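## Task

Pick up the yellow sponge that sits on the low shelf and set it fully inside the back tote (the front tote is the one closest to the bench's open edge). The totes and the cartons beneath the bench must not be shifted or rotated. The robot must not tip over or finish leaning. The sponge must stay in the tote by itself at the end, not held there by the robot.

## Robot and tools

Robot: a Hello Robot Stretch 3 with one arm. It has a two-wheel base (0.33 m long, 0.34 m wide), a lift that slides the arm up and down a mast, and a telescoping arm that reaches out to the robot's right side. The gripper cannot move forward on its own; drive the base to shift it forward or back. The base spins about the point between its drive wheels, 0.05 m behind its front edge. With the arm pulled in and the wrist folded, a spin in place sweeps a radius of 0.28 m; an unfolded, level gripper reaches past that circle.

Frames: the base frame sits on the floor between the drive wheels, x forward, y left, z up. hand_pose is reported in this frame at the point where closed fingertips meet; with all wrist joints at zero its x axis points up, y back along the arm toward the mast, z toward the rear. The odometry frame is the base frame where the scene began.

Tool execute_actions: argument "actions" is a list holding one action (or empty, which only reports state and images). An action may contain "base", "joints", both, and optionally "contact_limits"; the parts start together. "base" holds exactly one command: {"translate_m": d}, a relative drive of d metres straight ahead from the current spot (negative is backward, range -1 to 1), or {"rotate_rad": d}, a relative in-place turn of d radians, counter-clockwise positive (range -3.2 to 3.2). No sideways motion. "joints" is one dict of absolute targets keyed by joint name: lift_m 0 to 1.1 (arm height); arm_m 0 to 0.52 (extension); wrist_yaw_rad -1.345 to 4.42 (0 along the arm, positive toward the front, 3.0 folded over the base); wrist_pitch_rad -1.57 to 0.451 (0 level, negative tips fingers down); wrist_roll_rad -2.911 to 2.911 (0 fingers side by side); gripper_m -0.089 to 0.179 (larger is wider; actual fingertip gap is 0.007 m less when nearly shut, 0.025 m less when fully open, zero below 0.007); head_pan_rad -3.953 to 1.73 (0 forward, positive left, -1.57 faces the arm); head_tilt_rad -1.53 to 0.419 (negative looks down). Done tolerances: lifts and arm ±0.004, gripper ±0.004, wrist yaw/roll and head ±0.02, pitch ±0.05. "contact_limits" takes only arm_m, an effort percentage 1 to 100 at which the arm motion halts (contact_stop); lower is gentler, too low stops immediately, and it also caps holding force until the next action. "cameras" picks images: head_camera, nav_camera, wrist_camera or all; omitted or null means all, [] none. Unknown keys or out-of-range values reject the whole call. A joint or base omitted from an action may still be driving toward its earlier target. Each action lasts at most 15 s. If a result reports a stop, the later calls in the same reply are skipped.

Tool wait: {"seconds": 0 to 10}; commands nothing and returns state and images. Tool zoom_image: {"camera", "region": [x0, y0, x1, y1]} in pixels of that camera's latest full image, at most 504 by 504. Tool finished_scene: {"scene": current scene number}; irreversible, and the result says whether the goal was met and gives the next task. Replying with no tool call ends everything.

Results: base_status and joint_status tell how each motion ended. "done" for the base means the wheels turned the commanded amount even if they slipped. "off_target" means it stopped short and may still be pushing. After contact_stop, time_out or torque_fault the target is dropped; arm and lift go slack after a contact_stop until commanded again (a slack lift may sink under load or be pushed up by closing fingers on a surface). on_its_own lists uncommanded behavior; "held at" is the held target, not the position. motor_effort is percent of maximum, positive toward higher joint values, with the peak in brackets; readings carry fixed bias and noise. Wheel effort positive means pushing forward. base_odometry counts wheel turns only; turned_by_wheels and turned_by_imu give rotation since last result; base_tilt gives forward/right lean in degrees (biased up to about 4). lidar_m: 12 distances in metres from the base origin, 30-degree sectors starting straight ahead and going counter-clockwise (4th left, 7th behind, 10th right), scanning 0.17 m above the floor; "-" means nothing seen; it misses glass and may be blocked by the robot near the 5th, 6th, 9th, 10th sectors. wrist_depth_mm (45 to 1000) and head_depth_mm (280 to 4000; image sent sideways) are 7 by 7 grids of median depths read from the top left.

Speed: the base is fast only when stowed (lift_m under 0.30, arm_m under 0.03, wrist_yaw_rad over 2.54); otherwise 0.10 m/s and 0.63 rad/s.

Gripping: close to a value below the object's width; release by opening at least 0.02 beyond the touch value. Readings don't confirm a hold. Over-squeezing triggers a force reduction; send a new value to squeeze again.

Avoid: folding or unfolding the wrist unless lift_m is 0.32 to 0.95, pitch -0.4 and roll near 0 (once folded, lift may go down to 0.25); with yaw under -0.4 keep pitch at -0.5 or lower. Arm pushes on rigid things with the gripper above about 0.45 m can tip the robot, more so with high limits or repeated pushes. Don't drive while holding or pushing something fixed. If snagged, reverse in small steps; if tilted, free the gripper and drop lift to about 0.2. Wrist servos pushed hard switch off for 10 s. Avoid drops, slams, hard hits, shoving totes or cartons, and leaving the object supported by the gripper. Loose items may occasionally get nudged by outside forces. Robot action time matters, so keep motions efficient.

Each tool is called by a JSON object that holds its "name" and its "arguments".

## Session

{"name": "execute_actions", "arguments": {"actions": []}}

Scene clock: 0.00 s.
base_odometry: x=+0.000 y=+0.000 heading=+0.000 (m, m, rad; odometry frame)
turned_by_wheels: +0.000 (rad since the last result)
turned_by_imu: +0.000 (rad since the last result)
base_tilt: forward=-2.5 right=-0.2 (deg)
lidar_m: 2.53 1.11 1.10 1.21 1.89 1.71 2.13 1.74 1.15 1.22 1.86 2.35
head_depth_mm: 1715 2631 2598 2617 2595 2614 2381 / 1791 2739 2884 2839 2853 2828 2463 / 1893 2763 3153 3034 3053 3037 2497 / 1901 2735 3275 3190 3252 3237 2504 / 1910 2721 2890 2922 2912 2884 2464 / 1923 2525 2532 2600 2594 2623 2458 / 1944 2337 2331 2334 2340 2349 2224
base_status: not commanded
joint_positions: lift_m=+0.314 arm_m=+0.001 wrist_yaw_rad=+3.026 wrist_pitch_rad=-0.407 wrist_roll_rad=+0.000 gripper_m=+0.037 head_pan_rad=+0.002 head_tilt_rad=-0.003
joint_status: not commanded
motor_effort: left_wheel=+0 right_wheel=-1 lift_m=+19 arm_m=-1 wrist_yaw_rad=+0 wrist_pitch_rad=+5 wrist_roll_rad=+0 gripper_m=+1 head_pan_rad=+0 head_tilt_rad=+2 (%)
hand_pose: x=+0.0048 y=+0.0781 z=+0.3286 quat_wxyz=(+0.183, +0.699, +0.103, +0.683) (m; base frame)
wrist_depth_mm: - - - - - - - / - - - - - - 889 / - - - - - - 948 / 827 802 841 852 863 863 867 / 661 675 703 672 689 703 715 / 558 569 - 566 576 568 581 / 481 497 - 503 479 502 504
pictures: head_camera (sideways: a quarter turn clockwise sets it upright), nav_camera (sideways: a quarter turn counterclockwise sets it upright), wrist_camera
Images, in order (width x height): head_camera 896x504, nav_camera 672x504, wrist_camera 644x364.

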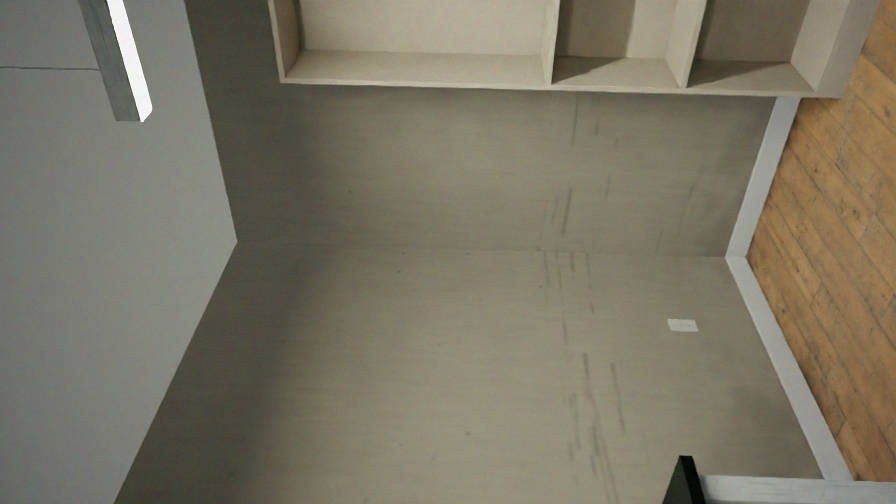

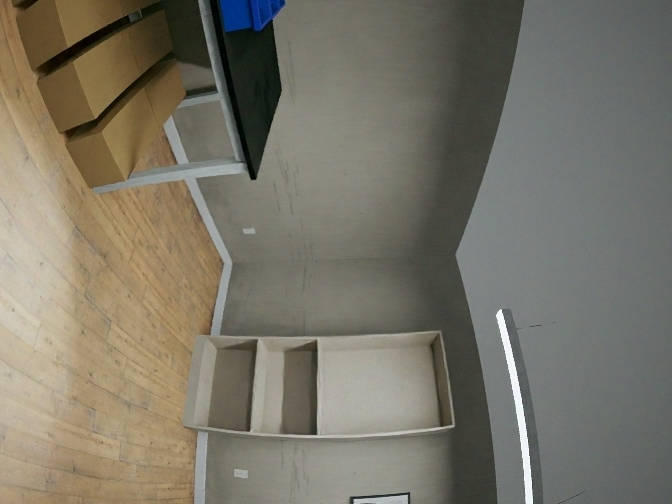

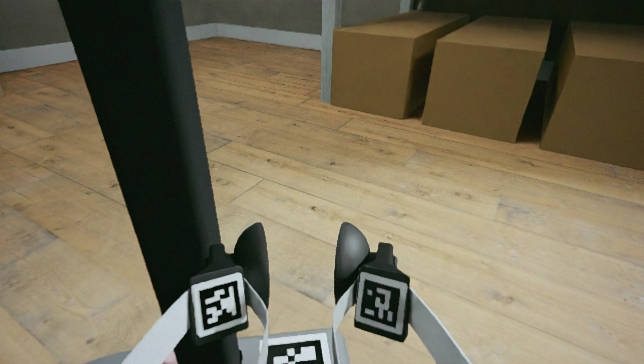

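{"name": "execute_actions", "arguments": {"actions": [{"joints": {"head_pan_rad": -1.5, "head_tilt_rad": -0.4}}], "cameras": ["head_camera", "nav_camera"]}}

Scene clock: 2.23 s.
base_odometry: x=+0.000 y=+0.000 heading=+0.000 (m, m, rad; odometry frame)
turned_by_wheels: +0.000 (rad since the last result)
turned_by_imu: +0.000 (rad since the last result)
base_tilt: forward=-2.5 right=-0.1 (deg)
lidar_m: 2.53 1.11 1.11 1.21 1.90 1.71 2.14 1.74 1.15 1.22 1.85 2.35
head_depth_mm: 1644 1718 1769 1231 1270 1355 1419 / 1764 1836 1904 1324 1382 1474 1496 / 1895 2014 2044 1423 1511 1655 1493 / 2045 2184 2207 1557 1672 1799 1492 / 2265 2402 2130 1737 1859 1851 1470 / 2486 2680 2113 1930 2138 1828 1462 / 2620 2766 2787 2240 2304 1822 1455
base_status: not commanded
joint_positions: lift_m=+0.314 arm_m=+0.001 wrist_yaw_rad=+3.026 wrist_pitch_rad=-0.407 wrist_roll_rad=+0.000 gripper_m=+0.037 head_pan_rad=-1.493 head_tilt_rad=-0.395
joint_status: all done
motor_effort: left_wheel=+0(0) right_wheel=+0(0) lift_m=+19(19) arm_m=-1(0) wrist_yaw_rad=+0(0) wrist_pitch_rad=+5(5) wrist_roll_rad=+0(0) gripper_m=+0(0) head_pan_rad=-5(56) head_tilt_rad=-2(27) (%)
hand_pose: x=+0.0048 y=+0.0781 z=+0.3286 quat_wxyz=(+0.183, +0.699, +0.103, +0.683) (m; base frame)
wrist_depth_mm: - - - - - - - / - - - - - - 919 / - - - - - - 968 / 817 817 868 845 826 852 874 / 657 665 699 687 696 695 699 / 554 555 - 575 589 577 581 / 485 498 - 500 478 490 503
pictures: head_camera (sideways: a quarter turn clockwise sets it upright), nav_camera (sideways: a quarter turn counterclockwise sets it upright)
Images, in order (width x height): head_camera 896x504, nav_camera 672x504.

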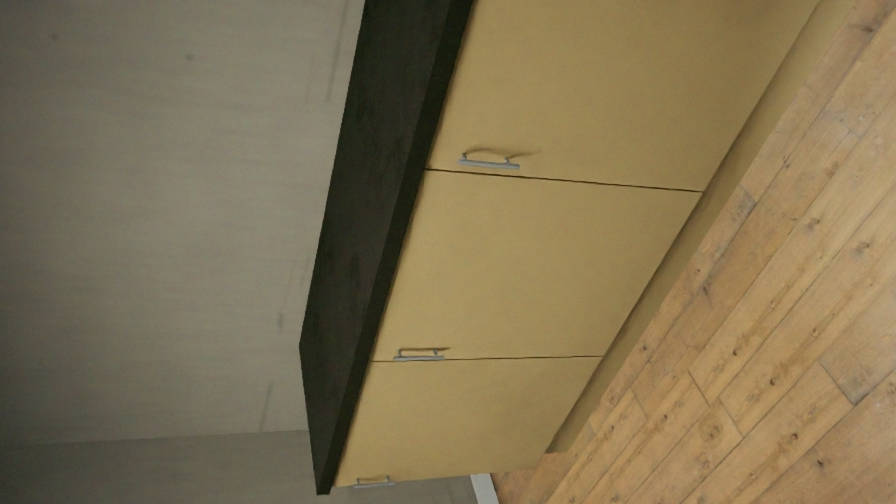

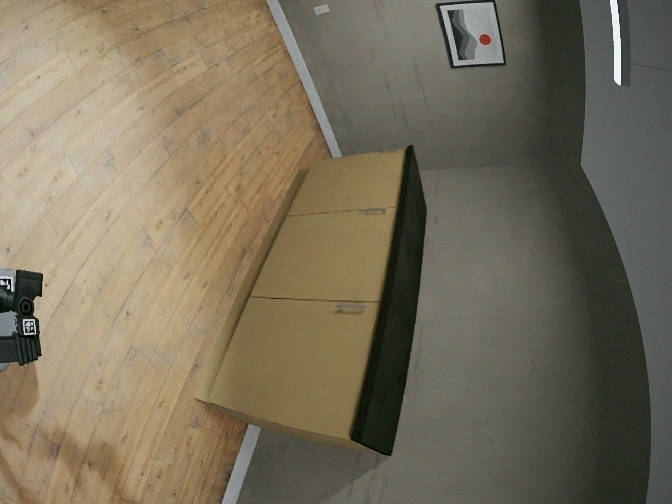

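{"name": "execute_actions", "arguments": {"actions": [{"joints": {"head_pan_rad": -3.1, "head_tilt_rad": -0.4}}], "cameras": ["head_camera", "nav_camera"]}}

Scene clock: 4.27 s.
base_odometry: x=+0.000 y=+0.000 heading=+0.000 (m, m, rad; odometry frame)
turned_by_wheels: +0.000 (rad since the last result)
turned_by_imu: +0.000 (rad since the last result)
base_tilt: forward=-2.5 right=-0.2 (deg)
lidar_m: 2.52 1.11 1.10 1.21 1.90 1.71 2.14 1.74 1.15 1.22 1.85 2.35
head_depth_mm: 1960 2063 2166 2239 2069 1871 1500 / 2103 2220 2329 2490 2443 1881 1495 / 2266 2376 2527 2693 2494 1863 1496 / 2280 2433 2637 2811 2487 1861 1495 / 2060 2164 2306 2500 2465 1841 1487 / 1876 1980 2089 2193 2309 1840 1472 / 1712 1790 1907 1999 2142 1826 1450
base_status: not commanded
joint_positions: lift_m=+0.314 arm_m=+0.001 wrist_yaw_rad=+3.026 wrist_pitch_rad=-0.407 wrist_roll_rad=+0.000 gripper_m=+0.037 head_pan_rad=-3.093 head_tilt_rad=-0.395
joint_status: all done
motor_effort: left_wheel=+0(0) right_wheel=+0(0) lift_m=+19(19) arm_m=+0(1) wrist_yaw_rad=+0(0) wrist_pitch_rad=+5(5) wrist_roll_rad=+0(0) gripper_m=+0(1) head_pan_rad=-5(56) head_tilt_rad=-3(3) (%)
hand_pose: x=+0.0048 y=+0.0781 z=+0.3286 quat_wxyz=(+0.183, +0.699, +0.103, +0.683) (m; base frame)
wrist_depth_mm: - - - - - - - / - - - - - - 870 / - - - - - - 947 / 817 780 834 840 872 858 868 / 667 662 708 673 702 693 703 / 563 566 - 574 588 579 581 / 482 498 - 510 478 491 509
pictures: head_camera (sideways: a quarter turn clockwise sets it upright), nav_camera (sideways: a quarter turn counterclockwise sets it upright)
Images, in order (width x height): head_camera 896x504, nav_camera 672x504.

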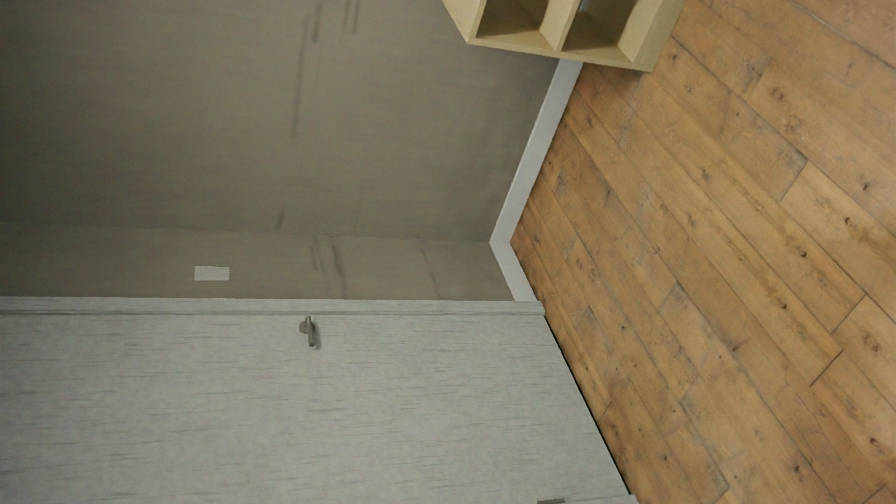

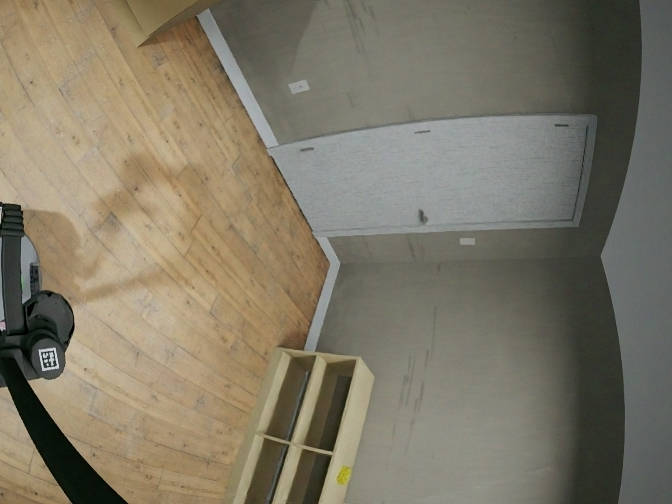

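{"name": "execute_actions", "arguments": {"actions": [{"joints": {"head_pan_rad": -3.75, "head_tilt_rad": -0.4}}], "cameras": ["head_camera", "nav_camera"]}}

Scene clock: 6.17 s.
base_odometry: x=+0.000 y=+0.000 heading=+0.000 (m, m, rad; odometry frame)
turned_by_wheels: +0.000 (rad since the last result)
turned_by_imu: +0.000 (rad since the last result)
base_tilt: forward=-2.5 right=-0.1 (deg)
lidar_m: 2.53 1.12 1.10 1.21 1.89 1.71 2.14 1.74 1.15 1.22 1.84 2.35
head_depth_mm: 1797 1904 2043 2158 2221 1917 1550 / 1822 1939 2035 2151 2138 1859 1506 / 1830 1955 2062 2153 2126 1862 1488 / 1836 1949 2076 2156 2130 1862 1485 / 1835 1975 2088 2176 2119 1843 1472 / 1864 1990 2095 2193 2071 1858 1469 / 1883 2011 2152 2215 2108 1822 1477
base_status: not commanded
joint_positions: lift_m=+0.314 arm_m=+0.001 wrist_yaw_rad=+3.026 wrist_pitch_rad=-0.407 wrist_roll_rad=+0.000 gripper_m=+0.037 head_pan_rad=-3.743 head_tilt_rad=-0.395
joint_status: all done
motor_effort: left_wheel=+0(0) right_wheel=-1(0) lift_m=+19(19) arm_m=-1(0) wrist_yaw_rad=+1(0) wrist_pitch_rad=+5(5) wrist_roll_rad=+0(0) gripper_m=+1(0) head_pan_rad=-5(53) head_tilt_rad=-3(3) (%)
hand_pose: x=+0.0048 y=+0.0781 z=+0.3286 quat_wxyz=(+0.183, +0.699, +0.103, +0.683) (m; base frame)
wrist_depth_mm: - - - - - - - / - - - - - - 888 / - - - - - - 964 / 829 785 850 842 849 867 889 / 664 669 697 667 699 694 701 / 572 561 - 557 586 573 578 / 478 497 - 509 483 497 501
pictures: head_camera (sideways: a quarter turn clockwise sets it upright), nav_camera (sideways: a quarter turn counterclockwise sets it upright)
Images, in order (width x height): head_camera 896x504, nav_camera 672x504.

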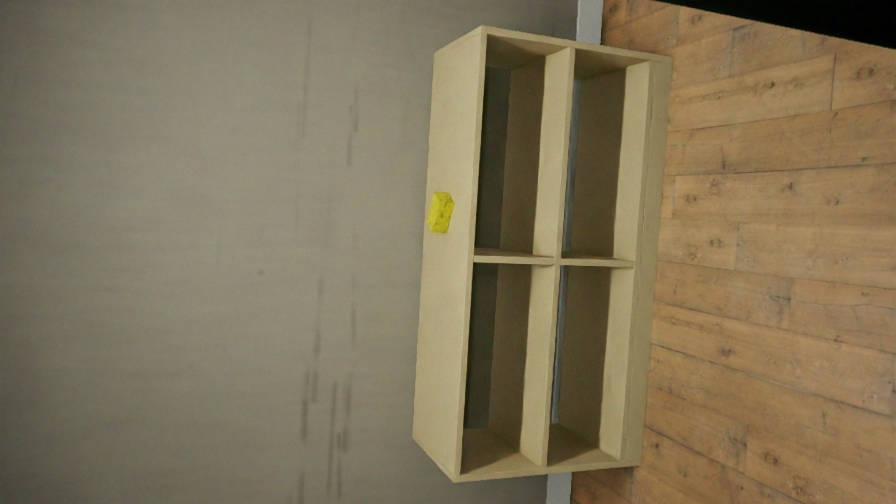

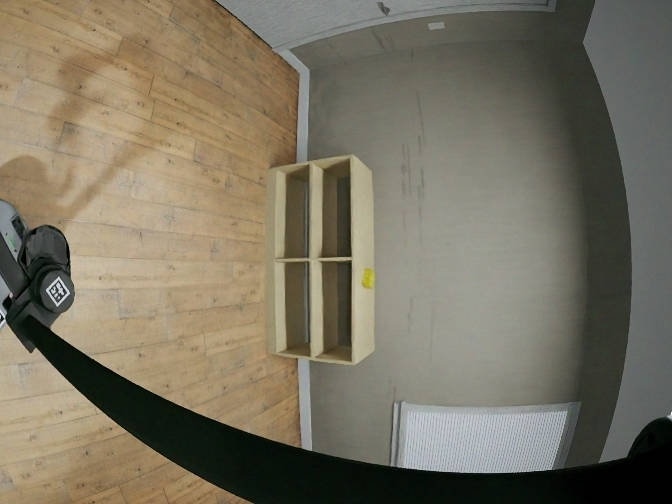

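{"name": "execute_actions", "arguments": {"actions": [{"base": {"rotate_rad": -0.616}, "joints": {"lift_m": 0.27, "head_pan_rad": 1.7, "head_tilt_rad": -0.35}}], "cameras": ["head_camera", "nav_camera"]}}

Scene clock: 14.37 s.
base_odometry: x=+0.000 y=+0.000 heading=-0.616 (m, m, rad; odometry frame)
turned_by_wheels: -0.616 (rad since the last result)
turned_by_imu: -0.613 (rad since the last result)
base_tilt: forward=-2.6 right=-0.1 (deg)
lidar_m: 2.34 2.57 1.13 1.11 1.16 1.77 1.71 1.85 1.77 1.14 1.18 1.66
head_depth_mm: 1717 1802 1901 1110 2100 1560 1333 / 1745 1835 1910 1129 2139 1623 1361 / 1761 1854 1931 1180 2090 1600 1384 / 1791 1905 1982 1331 2140 1518 1405 / 1826 1939 2014 1308 2066 1602 1436 / 1848 1990 2056 1407 2354 1527 1449 / 1890 2014 2123 1399 2345 1917 -
base_status: done
joint_positions: lift_m=+0.271 arm_m=+0.001 wrist_yaw_rad=+3.026 wrist_pitch_rad=-0.408 wrist_roll_rad=+0.000 gripper_m=+0.037 head_pan_rad=+1.693 head_tilt_rad=-0.359
joint_status: all done
motor_effort: left_wheel=+3(10) right_wheel=-3(6) lift_m=+11(17) arm_m=-1(0) wrist_yaw_rad=+0(1) wrist_pitch_rad=+5(5) wrist_roll_rad=+0(0) gripper_m=+1(1) head_pan_rad=+5(56) head_tilt_rad=+4(10) (%)
hand_pose: x=+0.0048 y=+0.0781 z=+0.2856 quat_wxyz=(+0.183, +0.699, +0.103, +0.683) (m; base frame)
wrist_depth_mm: - - - - - - - / - - - - - - - / 993 - - - - - - / 731 723 772 765 769 799 814 / 604 599 639 621 625 619 632 / 505 510 - 527 528 522 530 / 446 - - - 433 457 456
pictures: head_camera (sideways: a quarter turn clockwise sets it upright), nav_camera (sideways: a quarter turn counterclockwise sets it upright)
Images, in order (width x height): head_camera 896x504, nav_camera 672x504.

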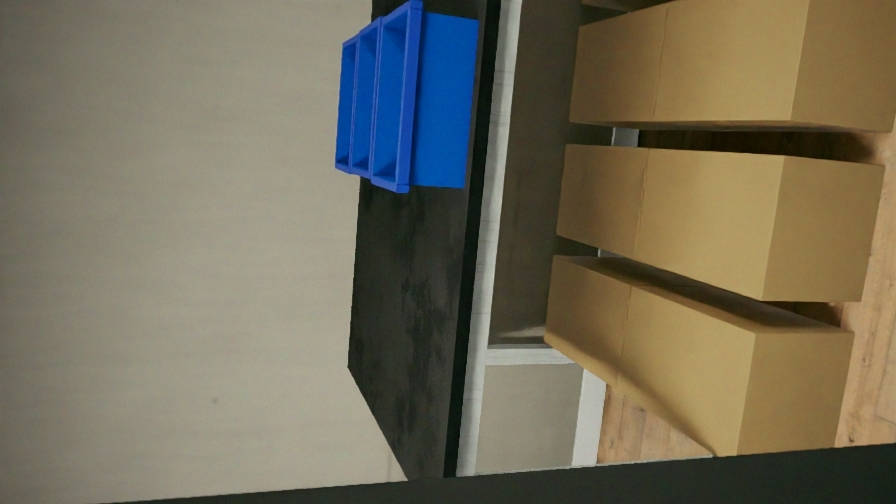

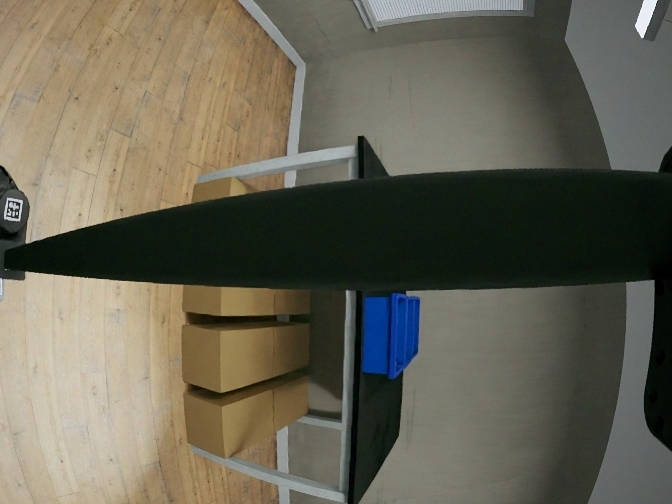

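{"name": "execute_actions", "arguments": {"actions": [{"base": {"translate_m": -1.0}, "joints": {"head_pan_rad": -3.1, "head_tilt_rad": -0.55}}], "cameras": ["head_camera"]}}

Scene clock: 23.50 s.
base_odometry: x=-0.816 y=+0.578 heading=-0.616 (m, m, rad; odometry frame)
turned_by_wheels: +0.000 (rad since the last result)
turned_by_imu: -0.003 (rad since the last result)
base_tilt: forward=-2.6 right=-0.2 (deg)
lidar_m: 3.32 1.60 1.22 1.86 1.50 0.89 0.72 0.96 1.66 1.65 1.61 1.61
head_depth_mm: 919 997 1085 1192 1074 1115 1207 / 923 1010 1102 1213 1063 1118 1226 / 934 1020 1116 1236 1026 1141 1227 / 945 1028 1127 1228 1052 1106 1225 / 956 1035 1143 1236 1049 1159 1241 / 967 1047 1155 1262 1043 1171 1251 / 970 1060 1164 1260 1075 1193 1251
base_status: done
joint_positions: lift_m=+0.271 arm_m=+0.001 wrist_yaw_rad=+3.026 wrist_pitch_rad=-0.408 wrist_roll_rad=+0.000 gripper_m=+0.037 head_pan_rad=-3.093 head_tilt_rad=-0.544
joint_status: all done
motor_effort: left_wheel=+3(7) right_wheel=-2(7) lift_m=+10(11) arm_m=+0(1) wrist_yaw_rad=+0(1) wrist_pitch_rad=+5(5) wrist_roll_rad=+0(0) gripper_m=+1(0) head_pan_rad=-5(57) head_tilt_rad=-3(20) (%)
hand_pose: x=+0.0048 y=+0.0781 z=+0.2856 quat_wxyz=(+0.183, +0.699, +0.103, +0.683) (m; base frame)
wrist_depth_mm: - - - - - - - / - - - - - - - / 955 - - - - - - / 752 727 766 772 769 774 819 / 605 607 637 617 616 636 643 / 501 508 - 521 533 514 526 / 446 - - - 430 450 450
pictures: head_camera (sideways: a quarter turn clockwise sets it upright)
Images, in order (width x height): head_camera 896x504.

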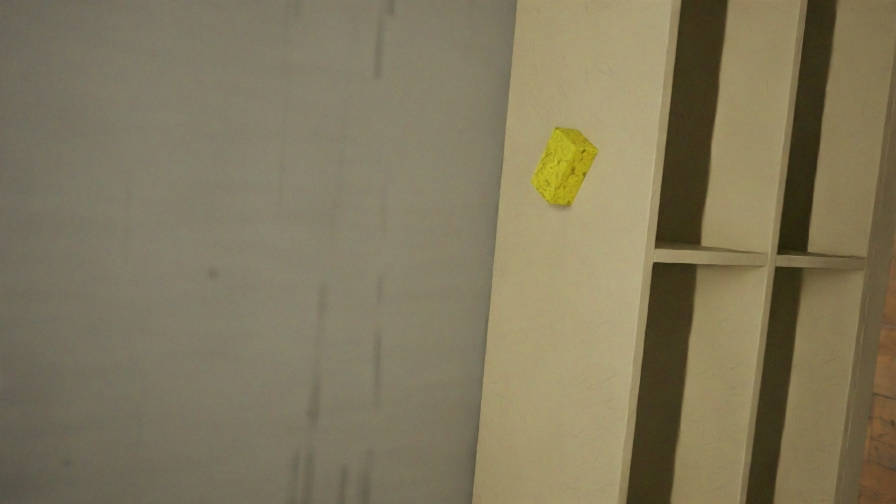

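{"name": "zoom_image", "arguments": {"camera": "head_camera", "region": [480, 90, 680, 250]}}

Region (480, 90, 680, 250) of head_camera's 896x504 image, scaled by 2.520, with more detail than that image has; it fills the top 403 rows of this view, and the rest is white.

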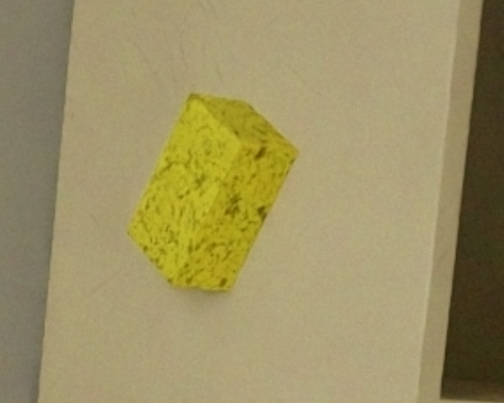

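{"name": "execute_actions", "arguments": {"actions": [{"base": {"translate_m": -0.24}, "joints": {"lift_m": 0.52, "head_pan_rad": -2.6, "head_tilt_rad": -0.7}}], "cameras": ["head_camera"]}}

{"name": "execute_actions", "arguments": {"actions": [{"base": {"rotate_rad": -1.673}, "joints": {"lift_m": 0.78, "wrist_yaw_rad": 0.0, "gripper_m": 0.175, "head_pan_rad": -1.57, "head_tilt_rad": -0.75}}], "cameras": ["head_camera", "wrist_camera"]}}

Scene clock: 44.13 s.
base_odometry: x=-1.012 y=+0.716 heading=-0.616 (m, m, rad; odometry frame)
turned_by_wheels: +0.000 (rad since the last result)
turned_by_imu: -0.001 (rad since the last result)
base_tilt: forward=-2.6 right=-0.1 (deg)
lidar_m: 3.57 1.59 1.32 2.09 0.72 0.81 0.48 0.85 0.80 1.64 1.75 1.79
head_depth_mm: 758 824 906 1004 911 758 907 / 797 879 965 1052 904 812 958 / 846 928 1037 1097 904 1001 1130 / 896 993 1122 1116 898 1070 1176 / 957 1075 1214 1108 968 1241 1220 / 1020 1162 1326 1455 1130 1322 1218 / 1106 1259 1461 1739 1644 1407 1210
base_status: done
joint_positions: lift_m=+0.519 arm_m=+0.001 wrist_yaw_rad=+3.026 wrist_pitch_rad=-0.408 wrist_roll_rad=+0.000 gripper_m=+0.037 head_pan_rad=-2.607 head_tilt_rad=-0.692
joint_status: all done
motor_effort: left_wheel=+3(9) right_wheel=-2(7) lift_m=+27(28) arm_m=+0(0) wrist_yaw_rad=+0(0) wrist_pitch_rad=+5(5) wrist_roll_rad=+0(0) gripper_m=+0(0) head_pan_rad=+6(46) head_tilt_rad=-3(18) (%)
hand_pose: x=+0.0048 y=+0.0781 z=+0.5345 quat_wxyz=(+0.183, +0.699, +0.103, +0.683) (m; base frame)
wrist_depth_mm: - - - - - - - / - - - - - - - / - - - - - - - / - - - - - - - / 705 - - - - - - / 718 818 - 835 879 857 858 / 651 709 708 721 692 723 731
pictures: head_camera (sideways: a quarter turn clockwise sets it upright)
Images, in order (width x height): head_camera 896x504.

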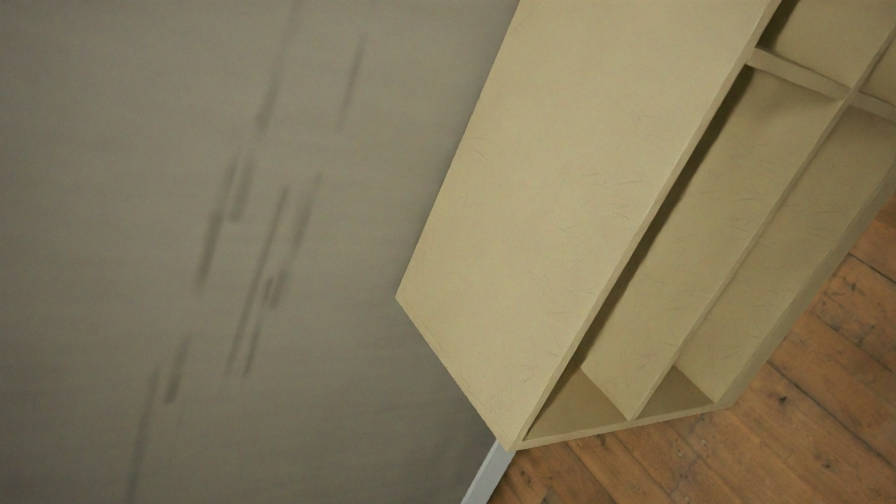

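Scene clock: 47.77 s.
base_odometry: x=-1.012 y=+0.716 heading=-2.288 (m, m, rad; odometry frame)
turned_by_wheels: -1.673 (rad since the last result)
turned_by_imu: -1.668 (rad since the last result)
base_tilt: forward=-2.5 right=-0.2 (deg)
lidar_m: 1.64 1.67 1.78 3.30 1.78 1.32 2.02 0.72 0.74 0.48 0.89 0.80
head_depth_mm: 750 846 968 1054 869 1003 - / 747 841 959 1043 867 997 - / 746 839 950 1038 861 1001 - / 741 836 952 1033 857 998 - / 741 832 942 1026 854 971 1145 / 738 825 939 1016 850 982 1142 / 732 820 933 1009 849 980 1136
base_status: done
joint_positions: lift_m=+0.779 arm_m=+0.001 wrist_yaw_rad=+0.002 wrist_pitch_rad=-0.408 wrist_roll_rad=+0.000 gripper_m=+0.175 head_pan_rad=-1.577 head_tilt_rad=-0.741
joint_status: all done
motor_effort: left_wheel=+3(7) right_wheel=-3(5) lift_m=+27(29) arm_m=-1(0) wrist_yaw_rad=-2(2) wrist_pitch_rad=+5(5) wrist_roll_rad=+0(0) gripper_m=+1(84) head_pan_rad=+4(57) head_tilt_rad=-4(11) (%)
hand_pose: x=-0.0211 y=-0.3718 z=+0.7945 quat_wxyz=(+0.693, +0.144, -0.692, -0.143) (m; base frame)
wrist_depth_mm: 538 553 559 593 595 598 616 / 590 599 607 616 643 642 656 / 640 644 656 673 681 682 721 / 554 565 572 563 592 585 622 / 464 451 458 450 467 473 479 / - 384 382 389 389 391 401 / - 345 362 589 611 623 -
pictures: head_camera (sideways: a quarter turn clockwise sets it upright), wrist_camera
Images, in order (width x height): head_camera 896x504, wrist_camera 644x364.

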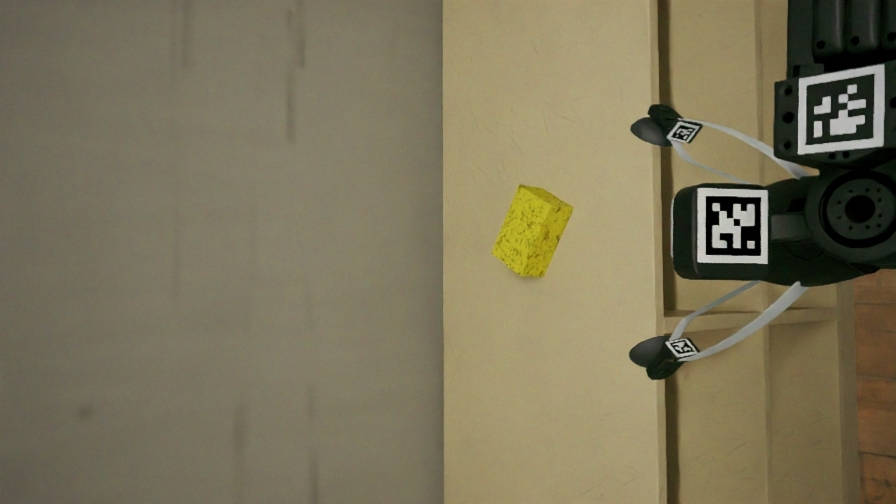

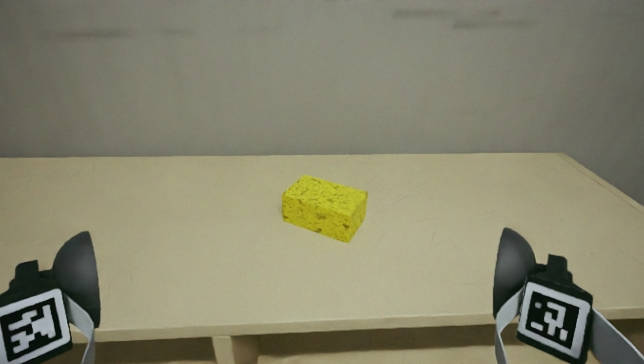

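{"name": "zoom_image", "arguments": {"camera": "wrist_camera", "region": [240, 140, 420, 270]}}

{"name": "zoom_image", "arguments": {"camera": "head_camera", "region": [440, 140, 680, 320]}}

Region (240, 140, 420, 270) of wrist_camera's 644x364 image, scaled by 2.800.

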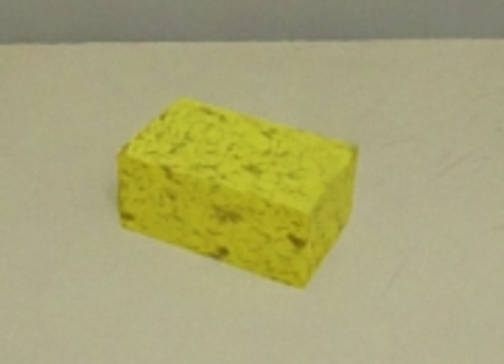

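Region (440, 140, 680, 320) of head_camera's 896x504 image, scaled by 2.100, with more detail than that image has; it fills the top 378 rows of this view, and the rest is white.

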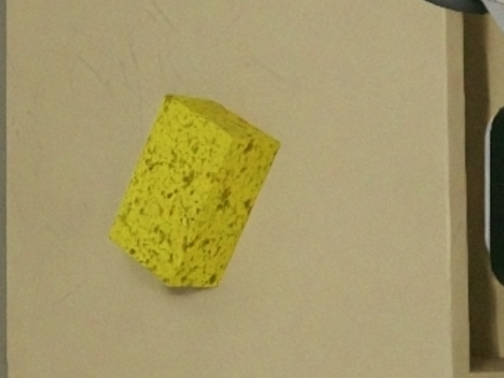

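{"name": "execute_actions", "arguments": {"actions": [{"base": {"translate_m": 0.051}, "joints": {"lift_m": 0.79, "arm_m": 0.38, "wrist_yaw_rad": -0.5, "wrist_pitch_rad": -0.85}}], "cameras": ["head_camera", "wrist_camera"]}}

Scene clock: 55.20 s.
base_odometry: x=-1.046 y=+0.678 heading=-2.288 (m, m, rad; odometry frame)
turned_by_wheels: +0.000 (rad since the last result)
turned_by_imu: +0.000 (rad since the last result)
base_tilt: forward=-2.5 right=+0.0 (deg)
lidar_m: 1.59 1.62 1.76 3.15 1.83 1.37 2.03 0.76 0.80 0.47 0.87 0.75
head_depth_mm: 752 838 962 1056 893 - - / 748 844 934 - 840 995 1162 / 743 834 917 989 845 997 1157 / 742 828 928 995 861 971 1149 / 734 825 940 1017 855 995 1155 / 732 821 934 1016 849 985 1140 / 727 822 928 1005 850 958 1133
base_status: done
joint_positions: lift_m=+0.789 arm_m=+0.380 wrist_yaw_rad=-0.499 wrist_pitch_rad=-0.856 wrist_roll_rad=+0.000 gripper_m=+0.175 head_pan_rad=-1.577 head_tilt_rad=-0.741
joint_status: all done
motor_effort: left_wheel=+3(7) right_wheel=-3(3) lift_m=+27(28) arm_m=+3(2) wrist_yaw_rad=-1(3) wrist_pitch_rad=+2(6) wrist_roll_rad=+0(0) gripper_m=+1(1) head_pan_rad=+4(4) head_tilt_rad=-5(5) (%)
hand_pose: x=-0.0932 y=-0.6561 z=+0.7188 quat_wxyz=(+0.551, +0.126, -0.696, -0.444) (m; base frame)
wrist_depth_mm: 236 262 302 358 435 455 747 / 259 291 343 393 393 399 405 / 287 330 343 347 349 360 357 / 308 303 311 313 320 319 325 / 281 281 283 285 286 295 294 / - 257 256 218 265 269 271 / - 237 206 202 241 244 -
pictures: head_camera (sideways: a quarter turn clockwise sets it upright), wrist_camera
Images, in order (width x height): head_camera 896x504, wrist_camera 644x364.

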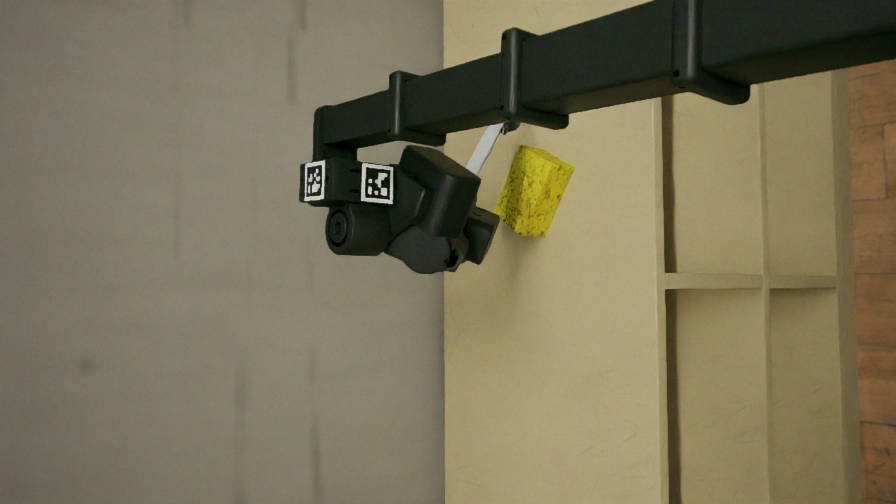

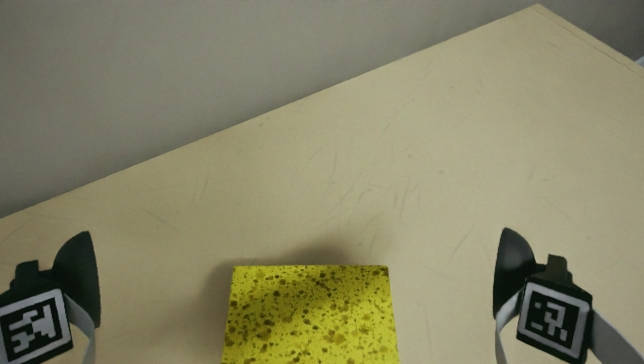

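{"name": "execute_actions", "arguments": {"actions": [{"joints": {"lift_m": 0.705}}], "cameras": ["head_camera", "wrist_camera"]}}

Scene clock: 58.07 s.
base_odometry: x=-1.046 y=+0.678 heading=-2.288 (m, m, rad; odometry frame)
turned_by_wheels: +0.000 (rad since the last result)
turned_by_imu: +0.000 (rad since the last result)
base_tilt: forward=-2.6 right=-0.2 (deg)
lidar_m: 1.59 1.62 1.75 3.15 1.84 1.37 2.03 0.76 0.80 0.47 0.87 0.75
head_depth_mm: 751 842 961 1046 869 1015 - / 744 841 951 1046 - 976 1161 / 741 834 951 - 841 994 1154 / 740 826 946 1028 838 967 1155 / 736 827 944 1019 852 989 1141 / 733 821 936 1020 854 982 1137 / 729 815 926 1013 847 960 1136
base_status: not commanded
joint_positions: lift_m=+0.706 arm_m=+0.380 wrist_yaw_rad=-0.499 wrist_pitch_rad=-0.856 wrist_roll_rad=+0.000 gripper_m=+0.175 head_pan_rad=-1.577 head_tilt_rad=-0.741
joint_status: all done
motor_effort: left_wheel=+2(2) right_wheel=-3(3) lift_m=+10(25) arm_m=+2(2) wrist_yaw_rad=-1(2) wrist_pitch_rad=+2(2) wrist_roll_rad=+0(0) gripper_m=+0(0) head_pan_rad=+5(4) head_tilt_rad=-5(5) (%)
hand_pose: x=-0.0932 y=-0.6560 z=+0.6349 quat_wxyz=(+0.551, +0.126, -0.696, -0.444) (m; base frame)
wrist_depth_mm: 235 261 298 304 305 314 315 / 259 264 262 265 269 273 277 / 228 231 235 235 239 245 247 / 206 208 213 215 217 218 222 / 193 190 145 146 150 201 201 / - 176 134 134 136 183 185 / - 161 125 126 128 166 -
pictures: head_camera (sideways: a quarter turn clockwise sets it upright), wrist_camera
Images, in order (width x height): head_camera 896x504, wrist_camera 644x364.

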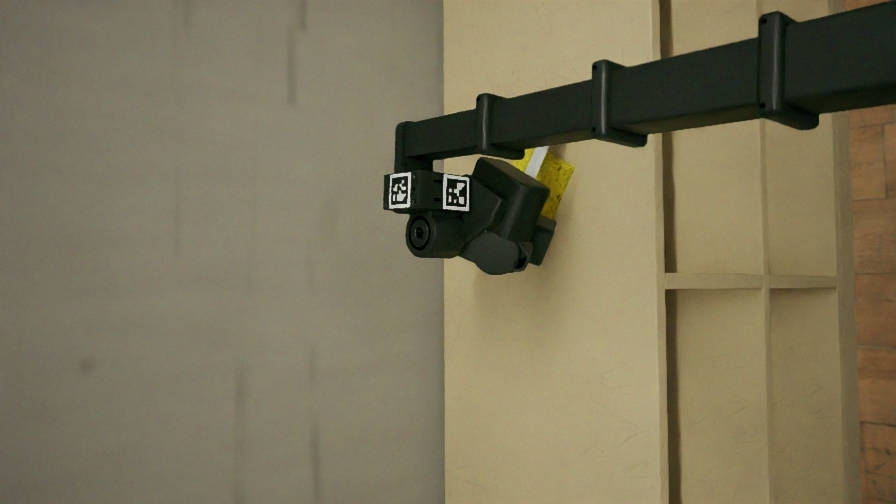

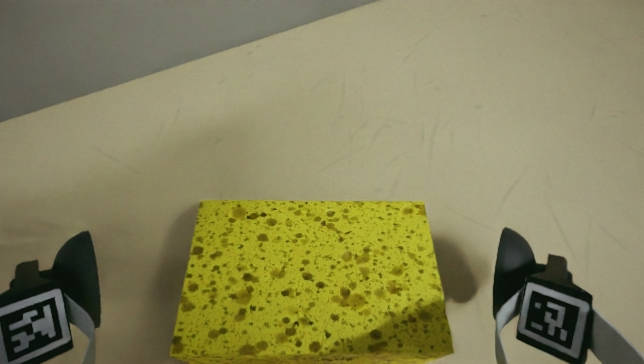

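{"name": "execute_actions", "arguments": {"actions": [{"joints": {"gripper_m": 0.075}}], "cameras": ["wrist_camera"]}}

Scene clock: 60.60 s.
base_odometry: x=-1.046 y=+0.678 heading=-2.288 (m, m, rad; odometry frame)
turned_by_wheels: +0.000 (rad since the last result)
turned_by_imu: +0.000 (rad since the last result)
base_tilt: forward=-2.4 right=-0.1 (deg)
lidar_m: 1.59 1.63 1.75 3.16 1.83 1.36 2.03 0.76 0.80 0.47 0.87 0.75
head_depth_mm: 750 843 964 1047 871 1014 - / 745 840 957 1045 - 978 1159 / 745 831 956 - 840 994 1165 / 740 833 947 1033 834 974 1156 / 735 826 943 1026 857 986 1144 / 733 823 935 1016 852 988 1131 / 731 819 928 1008 850 962 1139
base_status: not commanded
joint_positions: lift_m=+0.706 arm_m=+0.380 wrist_yaw_rad=-0.499 wrist_pitch_rad=-0.857 wrist_roll_rad=+0.000 gripper_m=+0.076 head_pan_rad=-1.577 head_tilt_rad=-0.741
joint_status: all done
motor_effort: left_wheel=+2(3) right_wheel=-3(3) lift_m=+10(11) arm_m=+2(2) wrist_yaw_rad=-2(2) wrist_pitch_rad=+2(3) wrist_roll_rad=+0(0) gripper_m=-12(87) head_pan_rad=+4(5) head_tilt_rad=-5(4) (%)
hand_pose: x=-0.0931 y=-0.6560 z=+0.6349 quat_wxyz=(+0.551, +0.126, -0.696, -0.444) (m; base frame)
wrist_depth_mm: 236 263 296 300 305 308 317 / 259 264 261 265 270 275 277 / 228 230 232 237 240 244 247 / 206 208 212 215 217 220 221 / 189 192 143 144 148 200 201 / 174 - 132 133 134 184 185 / - 158 123 125 127 167 171
pictures: wrist_camera
Images, in order (width x height): wrist_camera 644x364.

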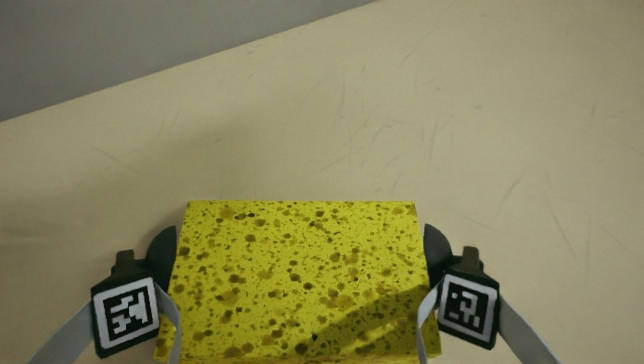

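{"name": "execute_actions", "arguments": {"actions": [{"joints": {"gripper_m": 0.06, "lift_m": 0.76}}], "cameras": ["wrist_camera"]}}

Scene clock: 66.50 s.
base_odometry: x=-1.046 y=+0.678 heading=-2.288 (m, m, rad; odometry frame)
turned_by_wheels: +0.000 (rad since the last result)
turned_by_imu: +0.000 (rad since the last result)
base_tilt: forward=-2.5 right=-0.1 (deg)
lidar_m: 1.59 1.62 1.76 3.13 1.84 1.37 2.03 0.76 0.80 0.47 0.87 0.75
head_depth_mm: 751 845 958 1051 879 - - / 746 840 952 - - 992 1158 / 743 835 930 - 838 994 1157 / 740 832 934 1025 853 969 1152 / 736 826 942 1014 850 988 1143 / 732 820 934 1015 852 985 1134 / 732 817 931 1010 847 962 1135
base_status: not commanded
joint_positions: lift_m=+0.759 arm_m=+0.380 wrist_yaw_rad=-0.499 wrist_pitch_rad=-0.857 wrist_roll_rad=+0.000 gripper_m=+0.061 head_pan_rad=-1.577 head_tilt_rad=-0.741
joint_status: all done
motor_effort: left_wheel=+3(3) right_wheel=-3(3) lift_m=+27(28) arm_m=+2(3) wrist_yaw_rad=-1(2) wrist_pitch_rad=+3(3) wrist_roll_rad=+0(0) gripper_m=-17(72) head_pan_rad=+4(5) head_tilt_rad=-5(5) (%)
hand_pose: x=-0.0930 y=-0.6558 z=+0.6886 quat_wxyz=(+0.551, +0.126, -0.695, -0.444) (m; base frame)
wrist_depth_mm: 234 261 302 361 401 401 411 / 259 293 332 341 352 356 357 / 287 308 302 303 312 315 319 / 269 271 275 278 281 284 286 / 244 250 143 144 148 259 261 / 225 - 131 133 134 239 240 / 214 204 122 124 125 217 222
pictures: wrist_camera
Images, in order (width x height): wrist_camera 644x364.

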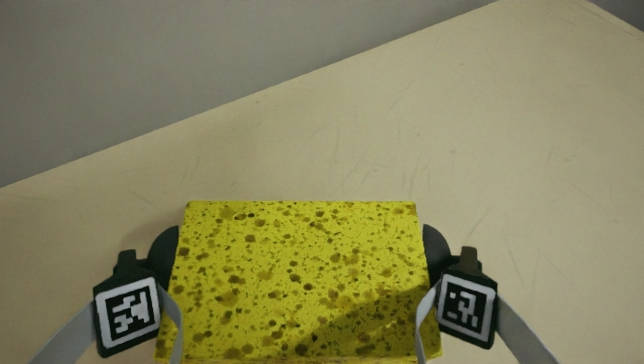

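{"name": "execute_actions", "arguments": {"actions": [{"base": {"rotate_rad": 2.288}, "joints": {"lift_m": 1.05, "arm_m": 0.0, "wrist_yaw_rad": 0.0, "wrist_pitch_rad": -0.5, "head_pan_rad": 0.6, "head_tilt_rad": -0.6}}], "cameras": ["head_camera", "wrist_camera", "nav_camera"]}}

Scene clock: 72.90 s.
base_odometry: x=-1.046 y=+0.678 heading=+0.000 (m, m, rad; odometry frame)
turned_by_wheels: +2.288 (rad since the last result)
turned_by_imu: +2.282 (rad since the last result)
base_tilt: forward=-2.5 right=-0.2 (deg)
lidar_m: 1.53 1.37 2.13 0.76 0.88 0.47 0.75 1.46 1.59 1.75 1.75 3.57
head_depth_mm: 2111 1722 2555 1931 1859 1537 1296 / 2062 1705 2471 1927 1795 1532 1288 / 1967 1700 2260 1770 1747 1516 1280 / 1940 2035 2307 2196 1839 1514 1287 / 1886 2067 2302 2339 1855 1503 1273 / 1830 2016 2232 2372 1812 1500 1274 / 1766 1931 2126 2250 1818 1499 1268
base_status: done
joint_positions: lift_m=+1.049 arm_m=+0.001 wrist_yaw_rad=-0.001 wrist_pitch_rad=-0.521 wrist_roll_rad=+0.000 gripper_m=+0.061 head_pan_rad=+0.593 head_tilt_rad=-0.606
joint_status: all done
joint sent to its limit — the command would take arm_m past its lower limit, so that joint was sent only as far as its limit.
motor_effort: left_wheel=-2(7) right_wheel=+2(7) lift_m=+27(28) arm_m=-3(3) wrist_yaw_rad=+1(2) wrist_pitch_rad=+8(9) wrist_roll_rad=+0(0) gripper_m=-16(16) head_pan_rad=+5(57) head_tilt_rad=+3(14) (%)
hand_pose: x=-0.0217 y=-0.3566 z=+1.0396 quat_wxyz=(+0.683, +0.182, -0.683, -0.183) (m; base frame)
wrist_depth_mm: - - - - - - - / - - - - - - - / - - - - - - - / - - - - - - - / - - 143 144 148 - - / - - 131 133 134 - - / - - 122 123 126 - -
pictures: head_camera (sideways: a quarter turn clockwise sets it upright), nav_camera (sideways: a quarter turn counterclockwise sets it upright), wrist_camera
Images, in order (width x height): head_camera 896x504, nav_camera 672x504, wrist_camera 644x364.

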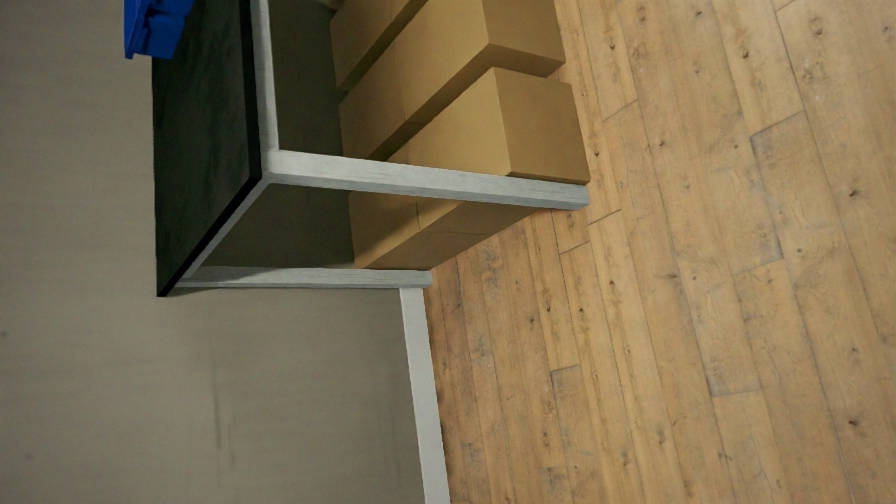

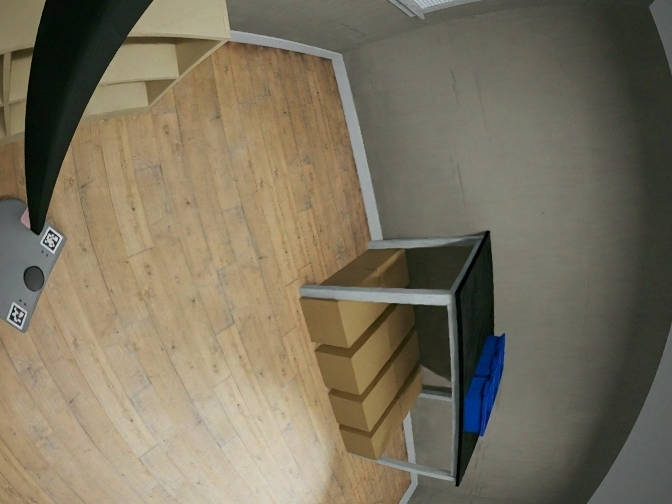

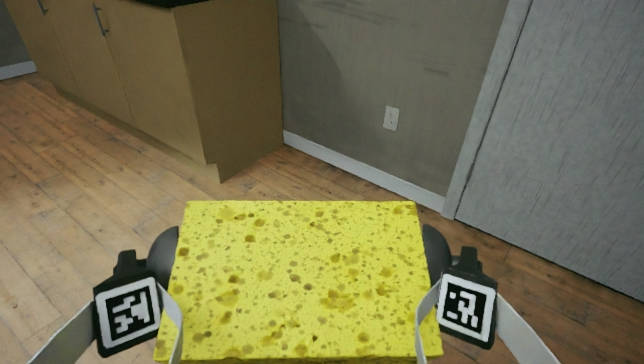

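{"name": "execute_actions", "arguments": {"actions": [{"base": {"translate_m": 1.0}, "joints": {"lift_m": 1.098, "head_pan_rad": 0.85, "head_tilt_rad": -0.7}}], "cameras": ["head_camera", "nav_camera"]}}

Scene clock: 85.43 s.
base_odometry: x=-0.046 y=+0.677 heading=-0.001 (m, m, rad; odometry frame)
turned_by_wheels: +0.000 (rad since the last result)
turned_by_imu: +0.002 (rad since the last result)
base_tilt: forward=-2.5 right=-0.2 (deg)
lidar_m: 0.75 0.61 0.60 1.66 1.66 1.25 1.39 2.23 1.76 1.77 2.68 2.80
head_depth_mm: 1319 1023 828 1531 1409 1135 1209 / 1314 1212 822 1531 1361 1134 1214 / 1317 1203 818 1510 1397 1213 1202 / 1309 1188 816 1516 1356 1124 1180 / 1305 1177 804 1509 1340 1116 1175 / 1294 1162 802 1820 1604 1092 1191 / 1288 1414 796 726 910 1389 1213
base_status: done
joint_positions: lift_m=+1.097 arm_m=+0.001 wrist_yaw_rad=-0.001 wrist_pitch_rad=-0.521 wrist_roll_rad=+0.000 gripper_m=+0.061 head_pan_rad=+0.843 head_tilt_rad=-0.691
joint_status: all done
motor_effort: left_wheel=-3(4) right_wheel=+2(5) lift_m=+27(28) arm_m=-3(3) wrist_yaw_rad=+1(1) wrist_pitch_rad=+8(8) wrist_roll_rad=+0(0) gripper_m=-16(17) head_pan_rad=+5(32) head_tilt_rad=-5(14) (%)
hand_pose: x=-0.0217 y=-0.3566 z=+1.0877 quat_wxyz=(+0.683, +0.182, -0.683, -0.183) (m; base frame)
wrist_depth_mm: - - - - - - - / - - - - - - - / - - - - - - - / - - - - - - - / - - 142 144 149 - - / - - 132 133 134 - - / - - 122 124 126 - -
pictures: head_camera (sideways: a quarter turn clockwise sets it upright), nav_camera (sideways: a quarter turn counterclockwise sets it upright)
Images, in order (width x height): head_camera 896x504, nav_camera 672x504.

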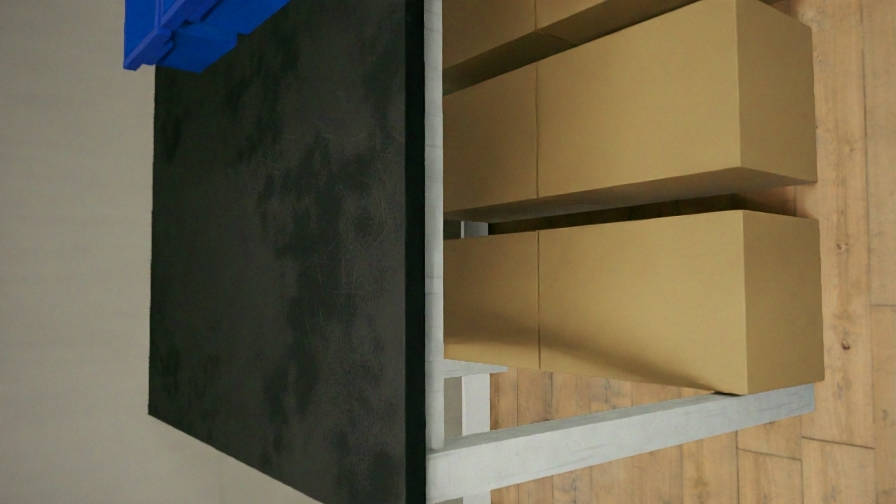

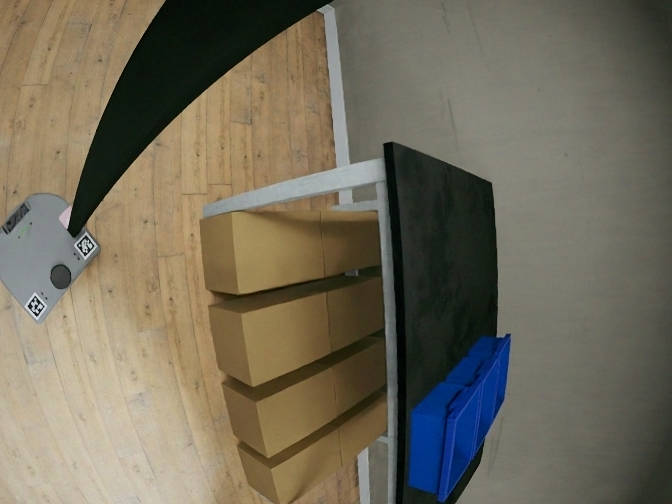

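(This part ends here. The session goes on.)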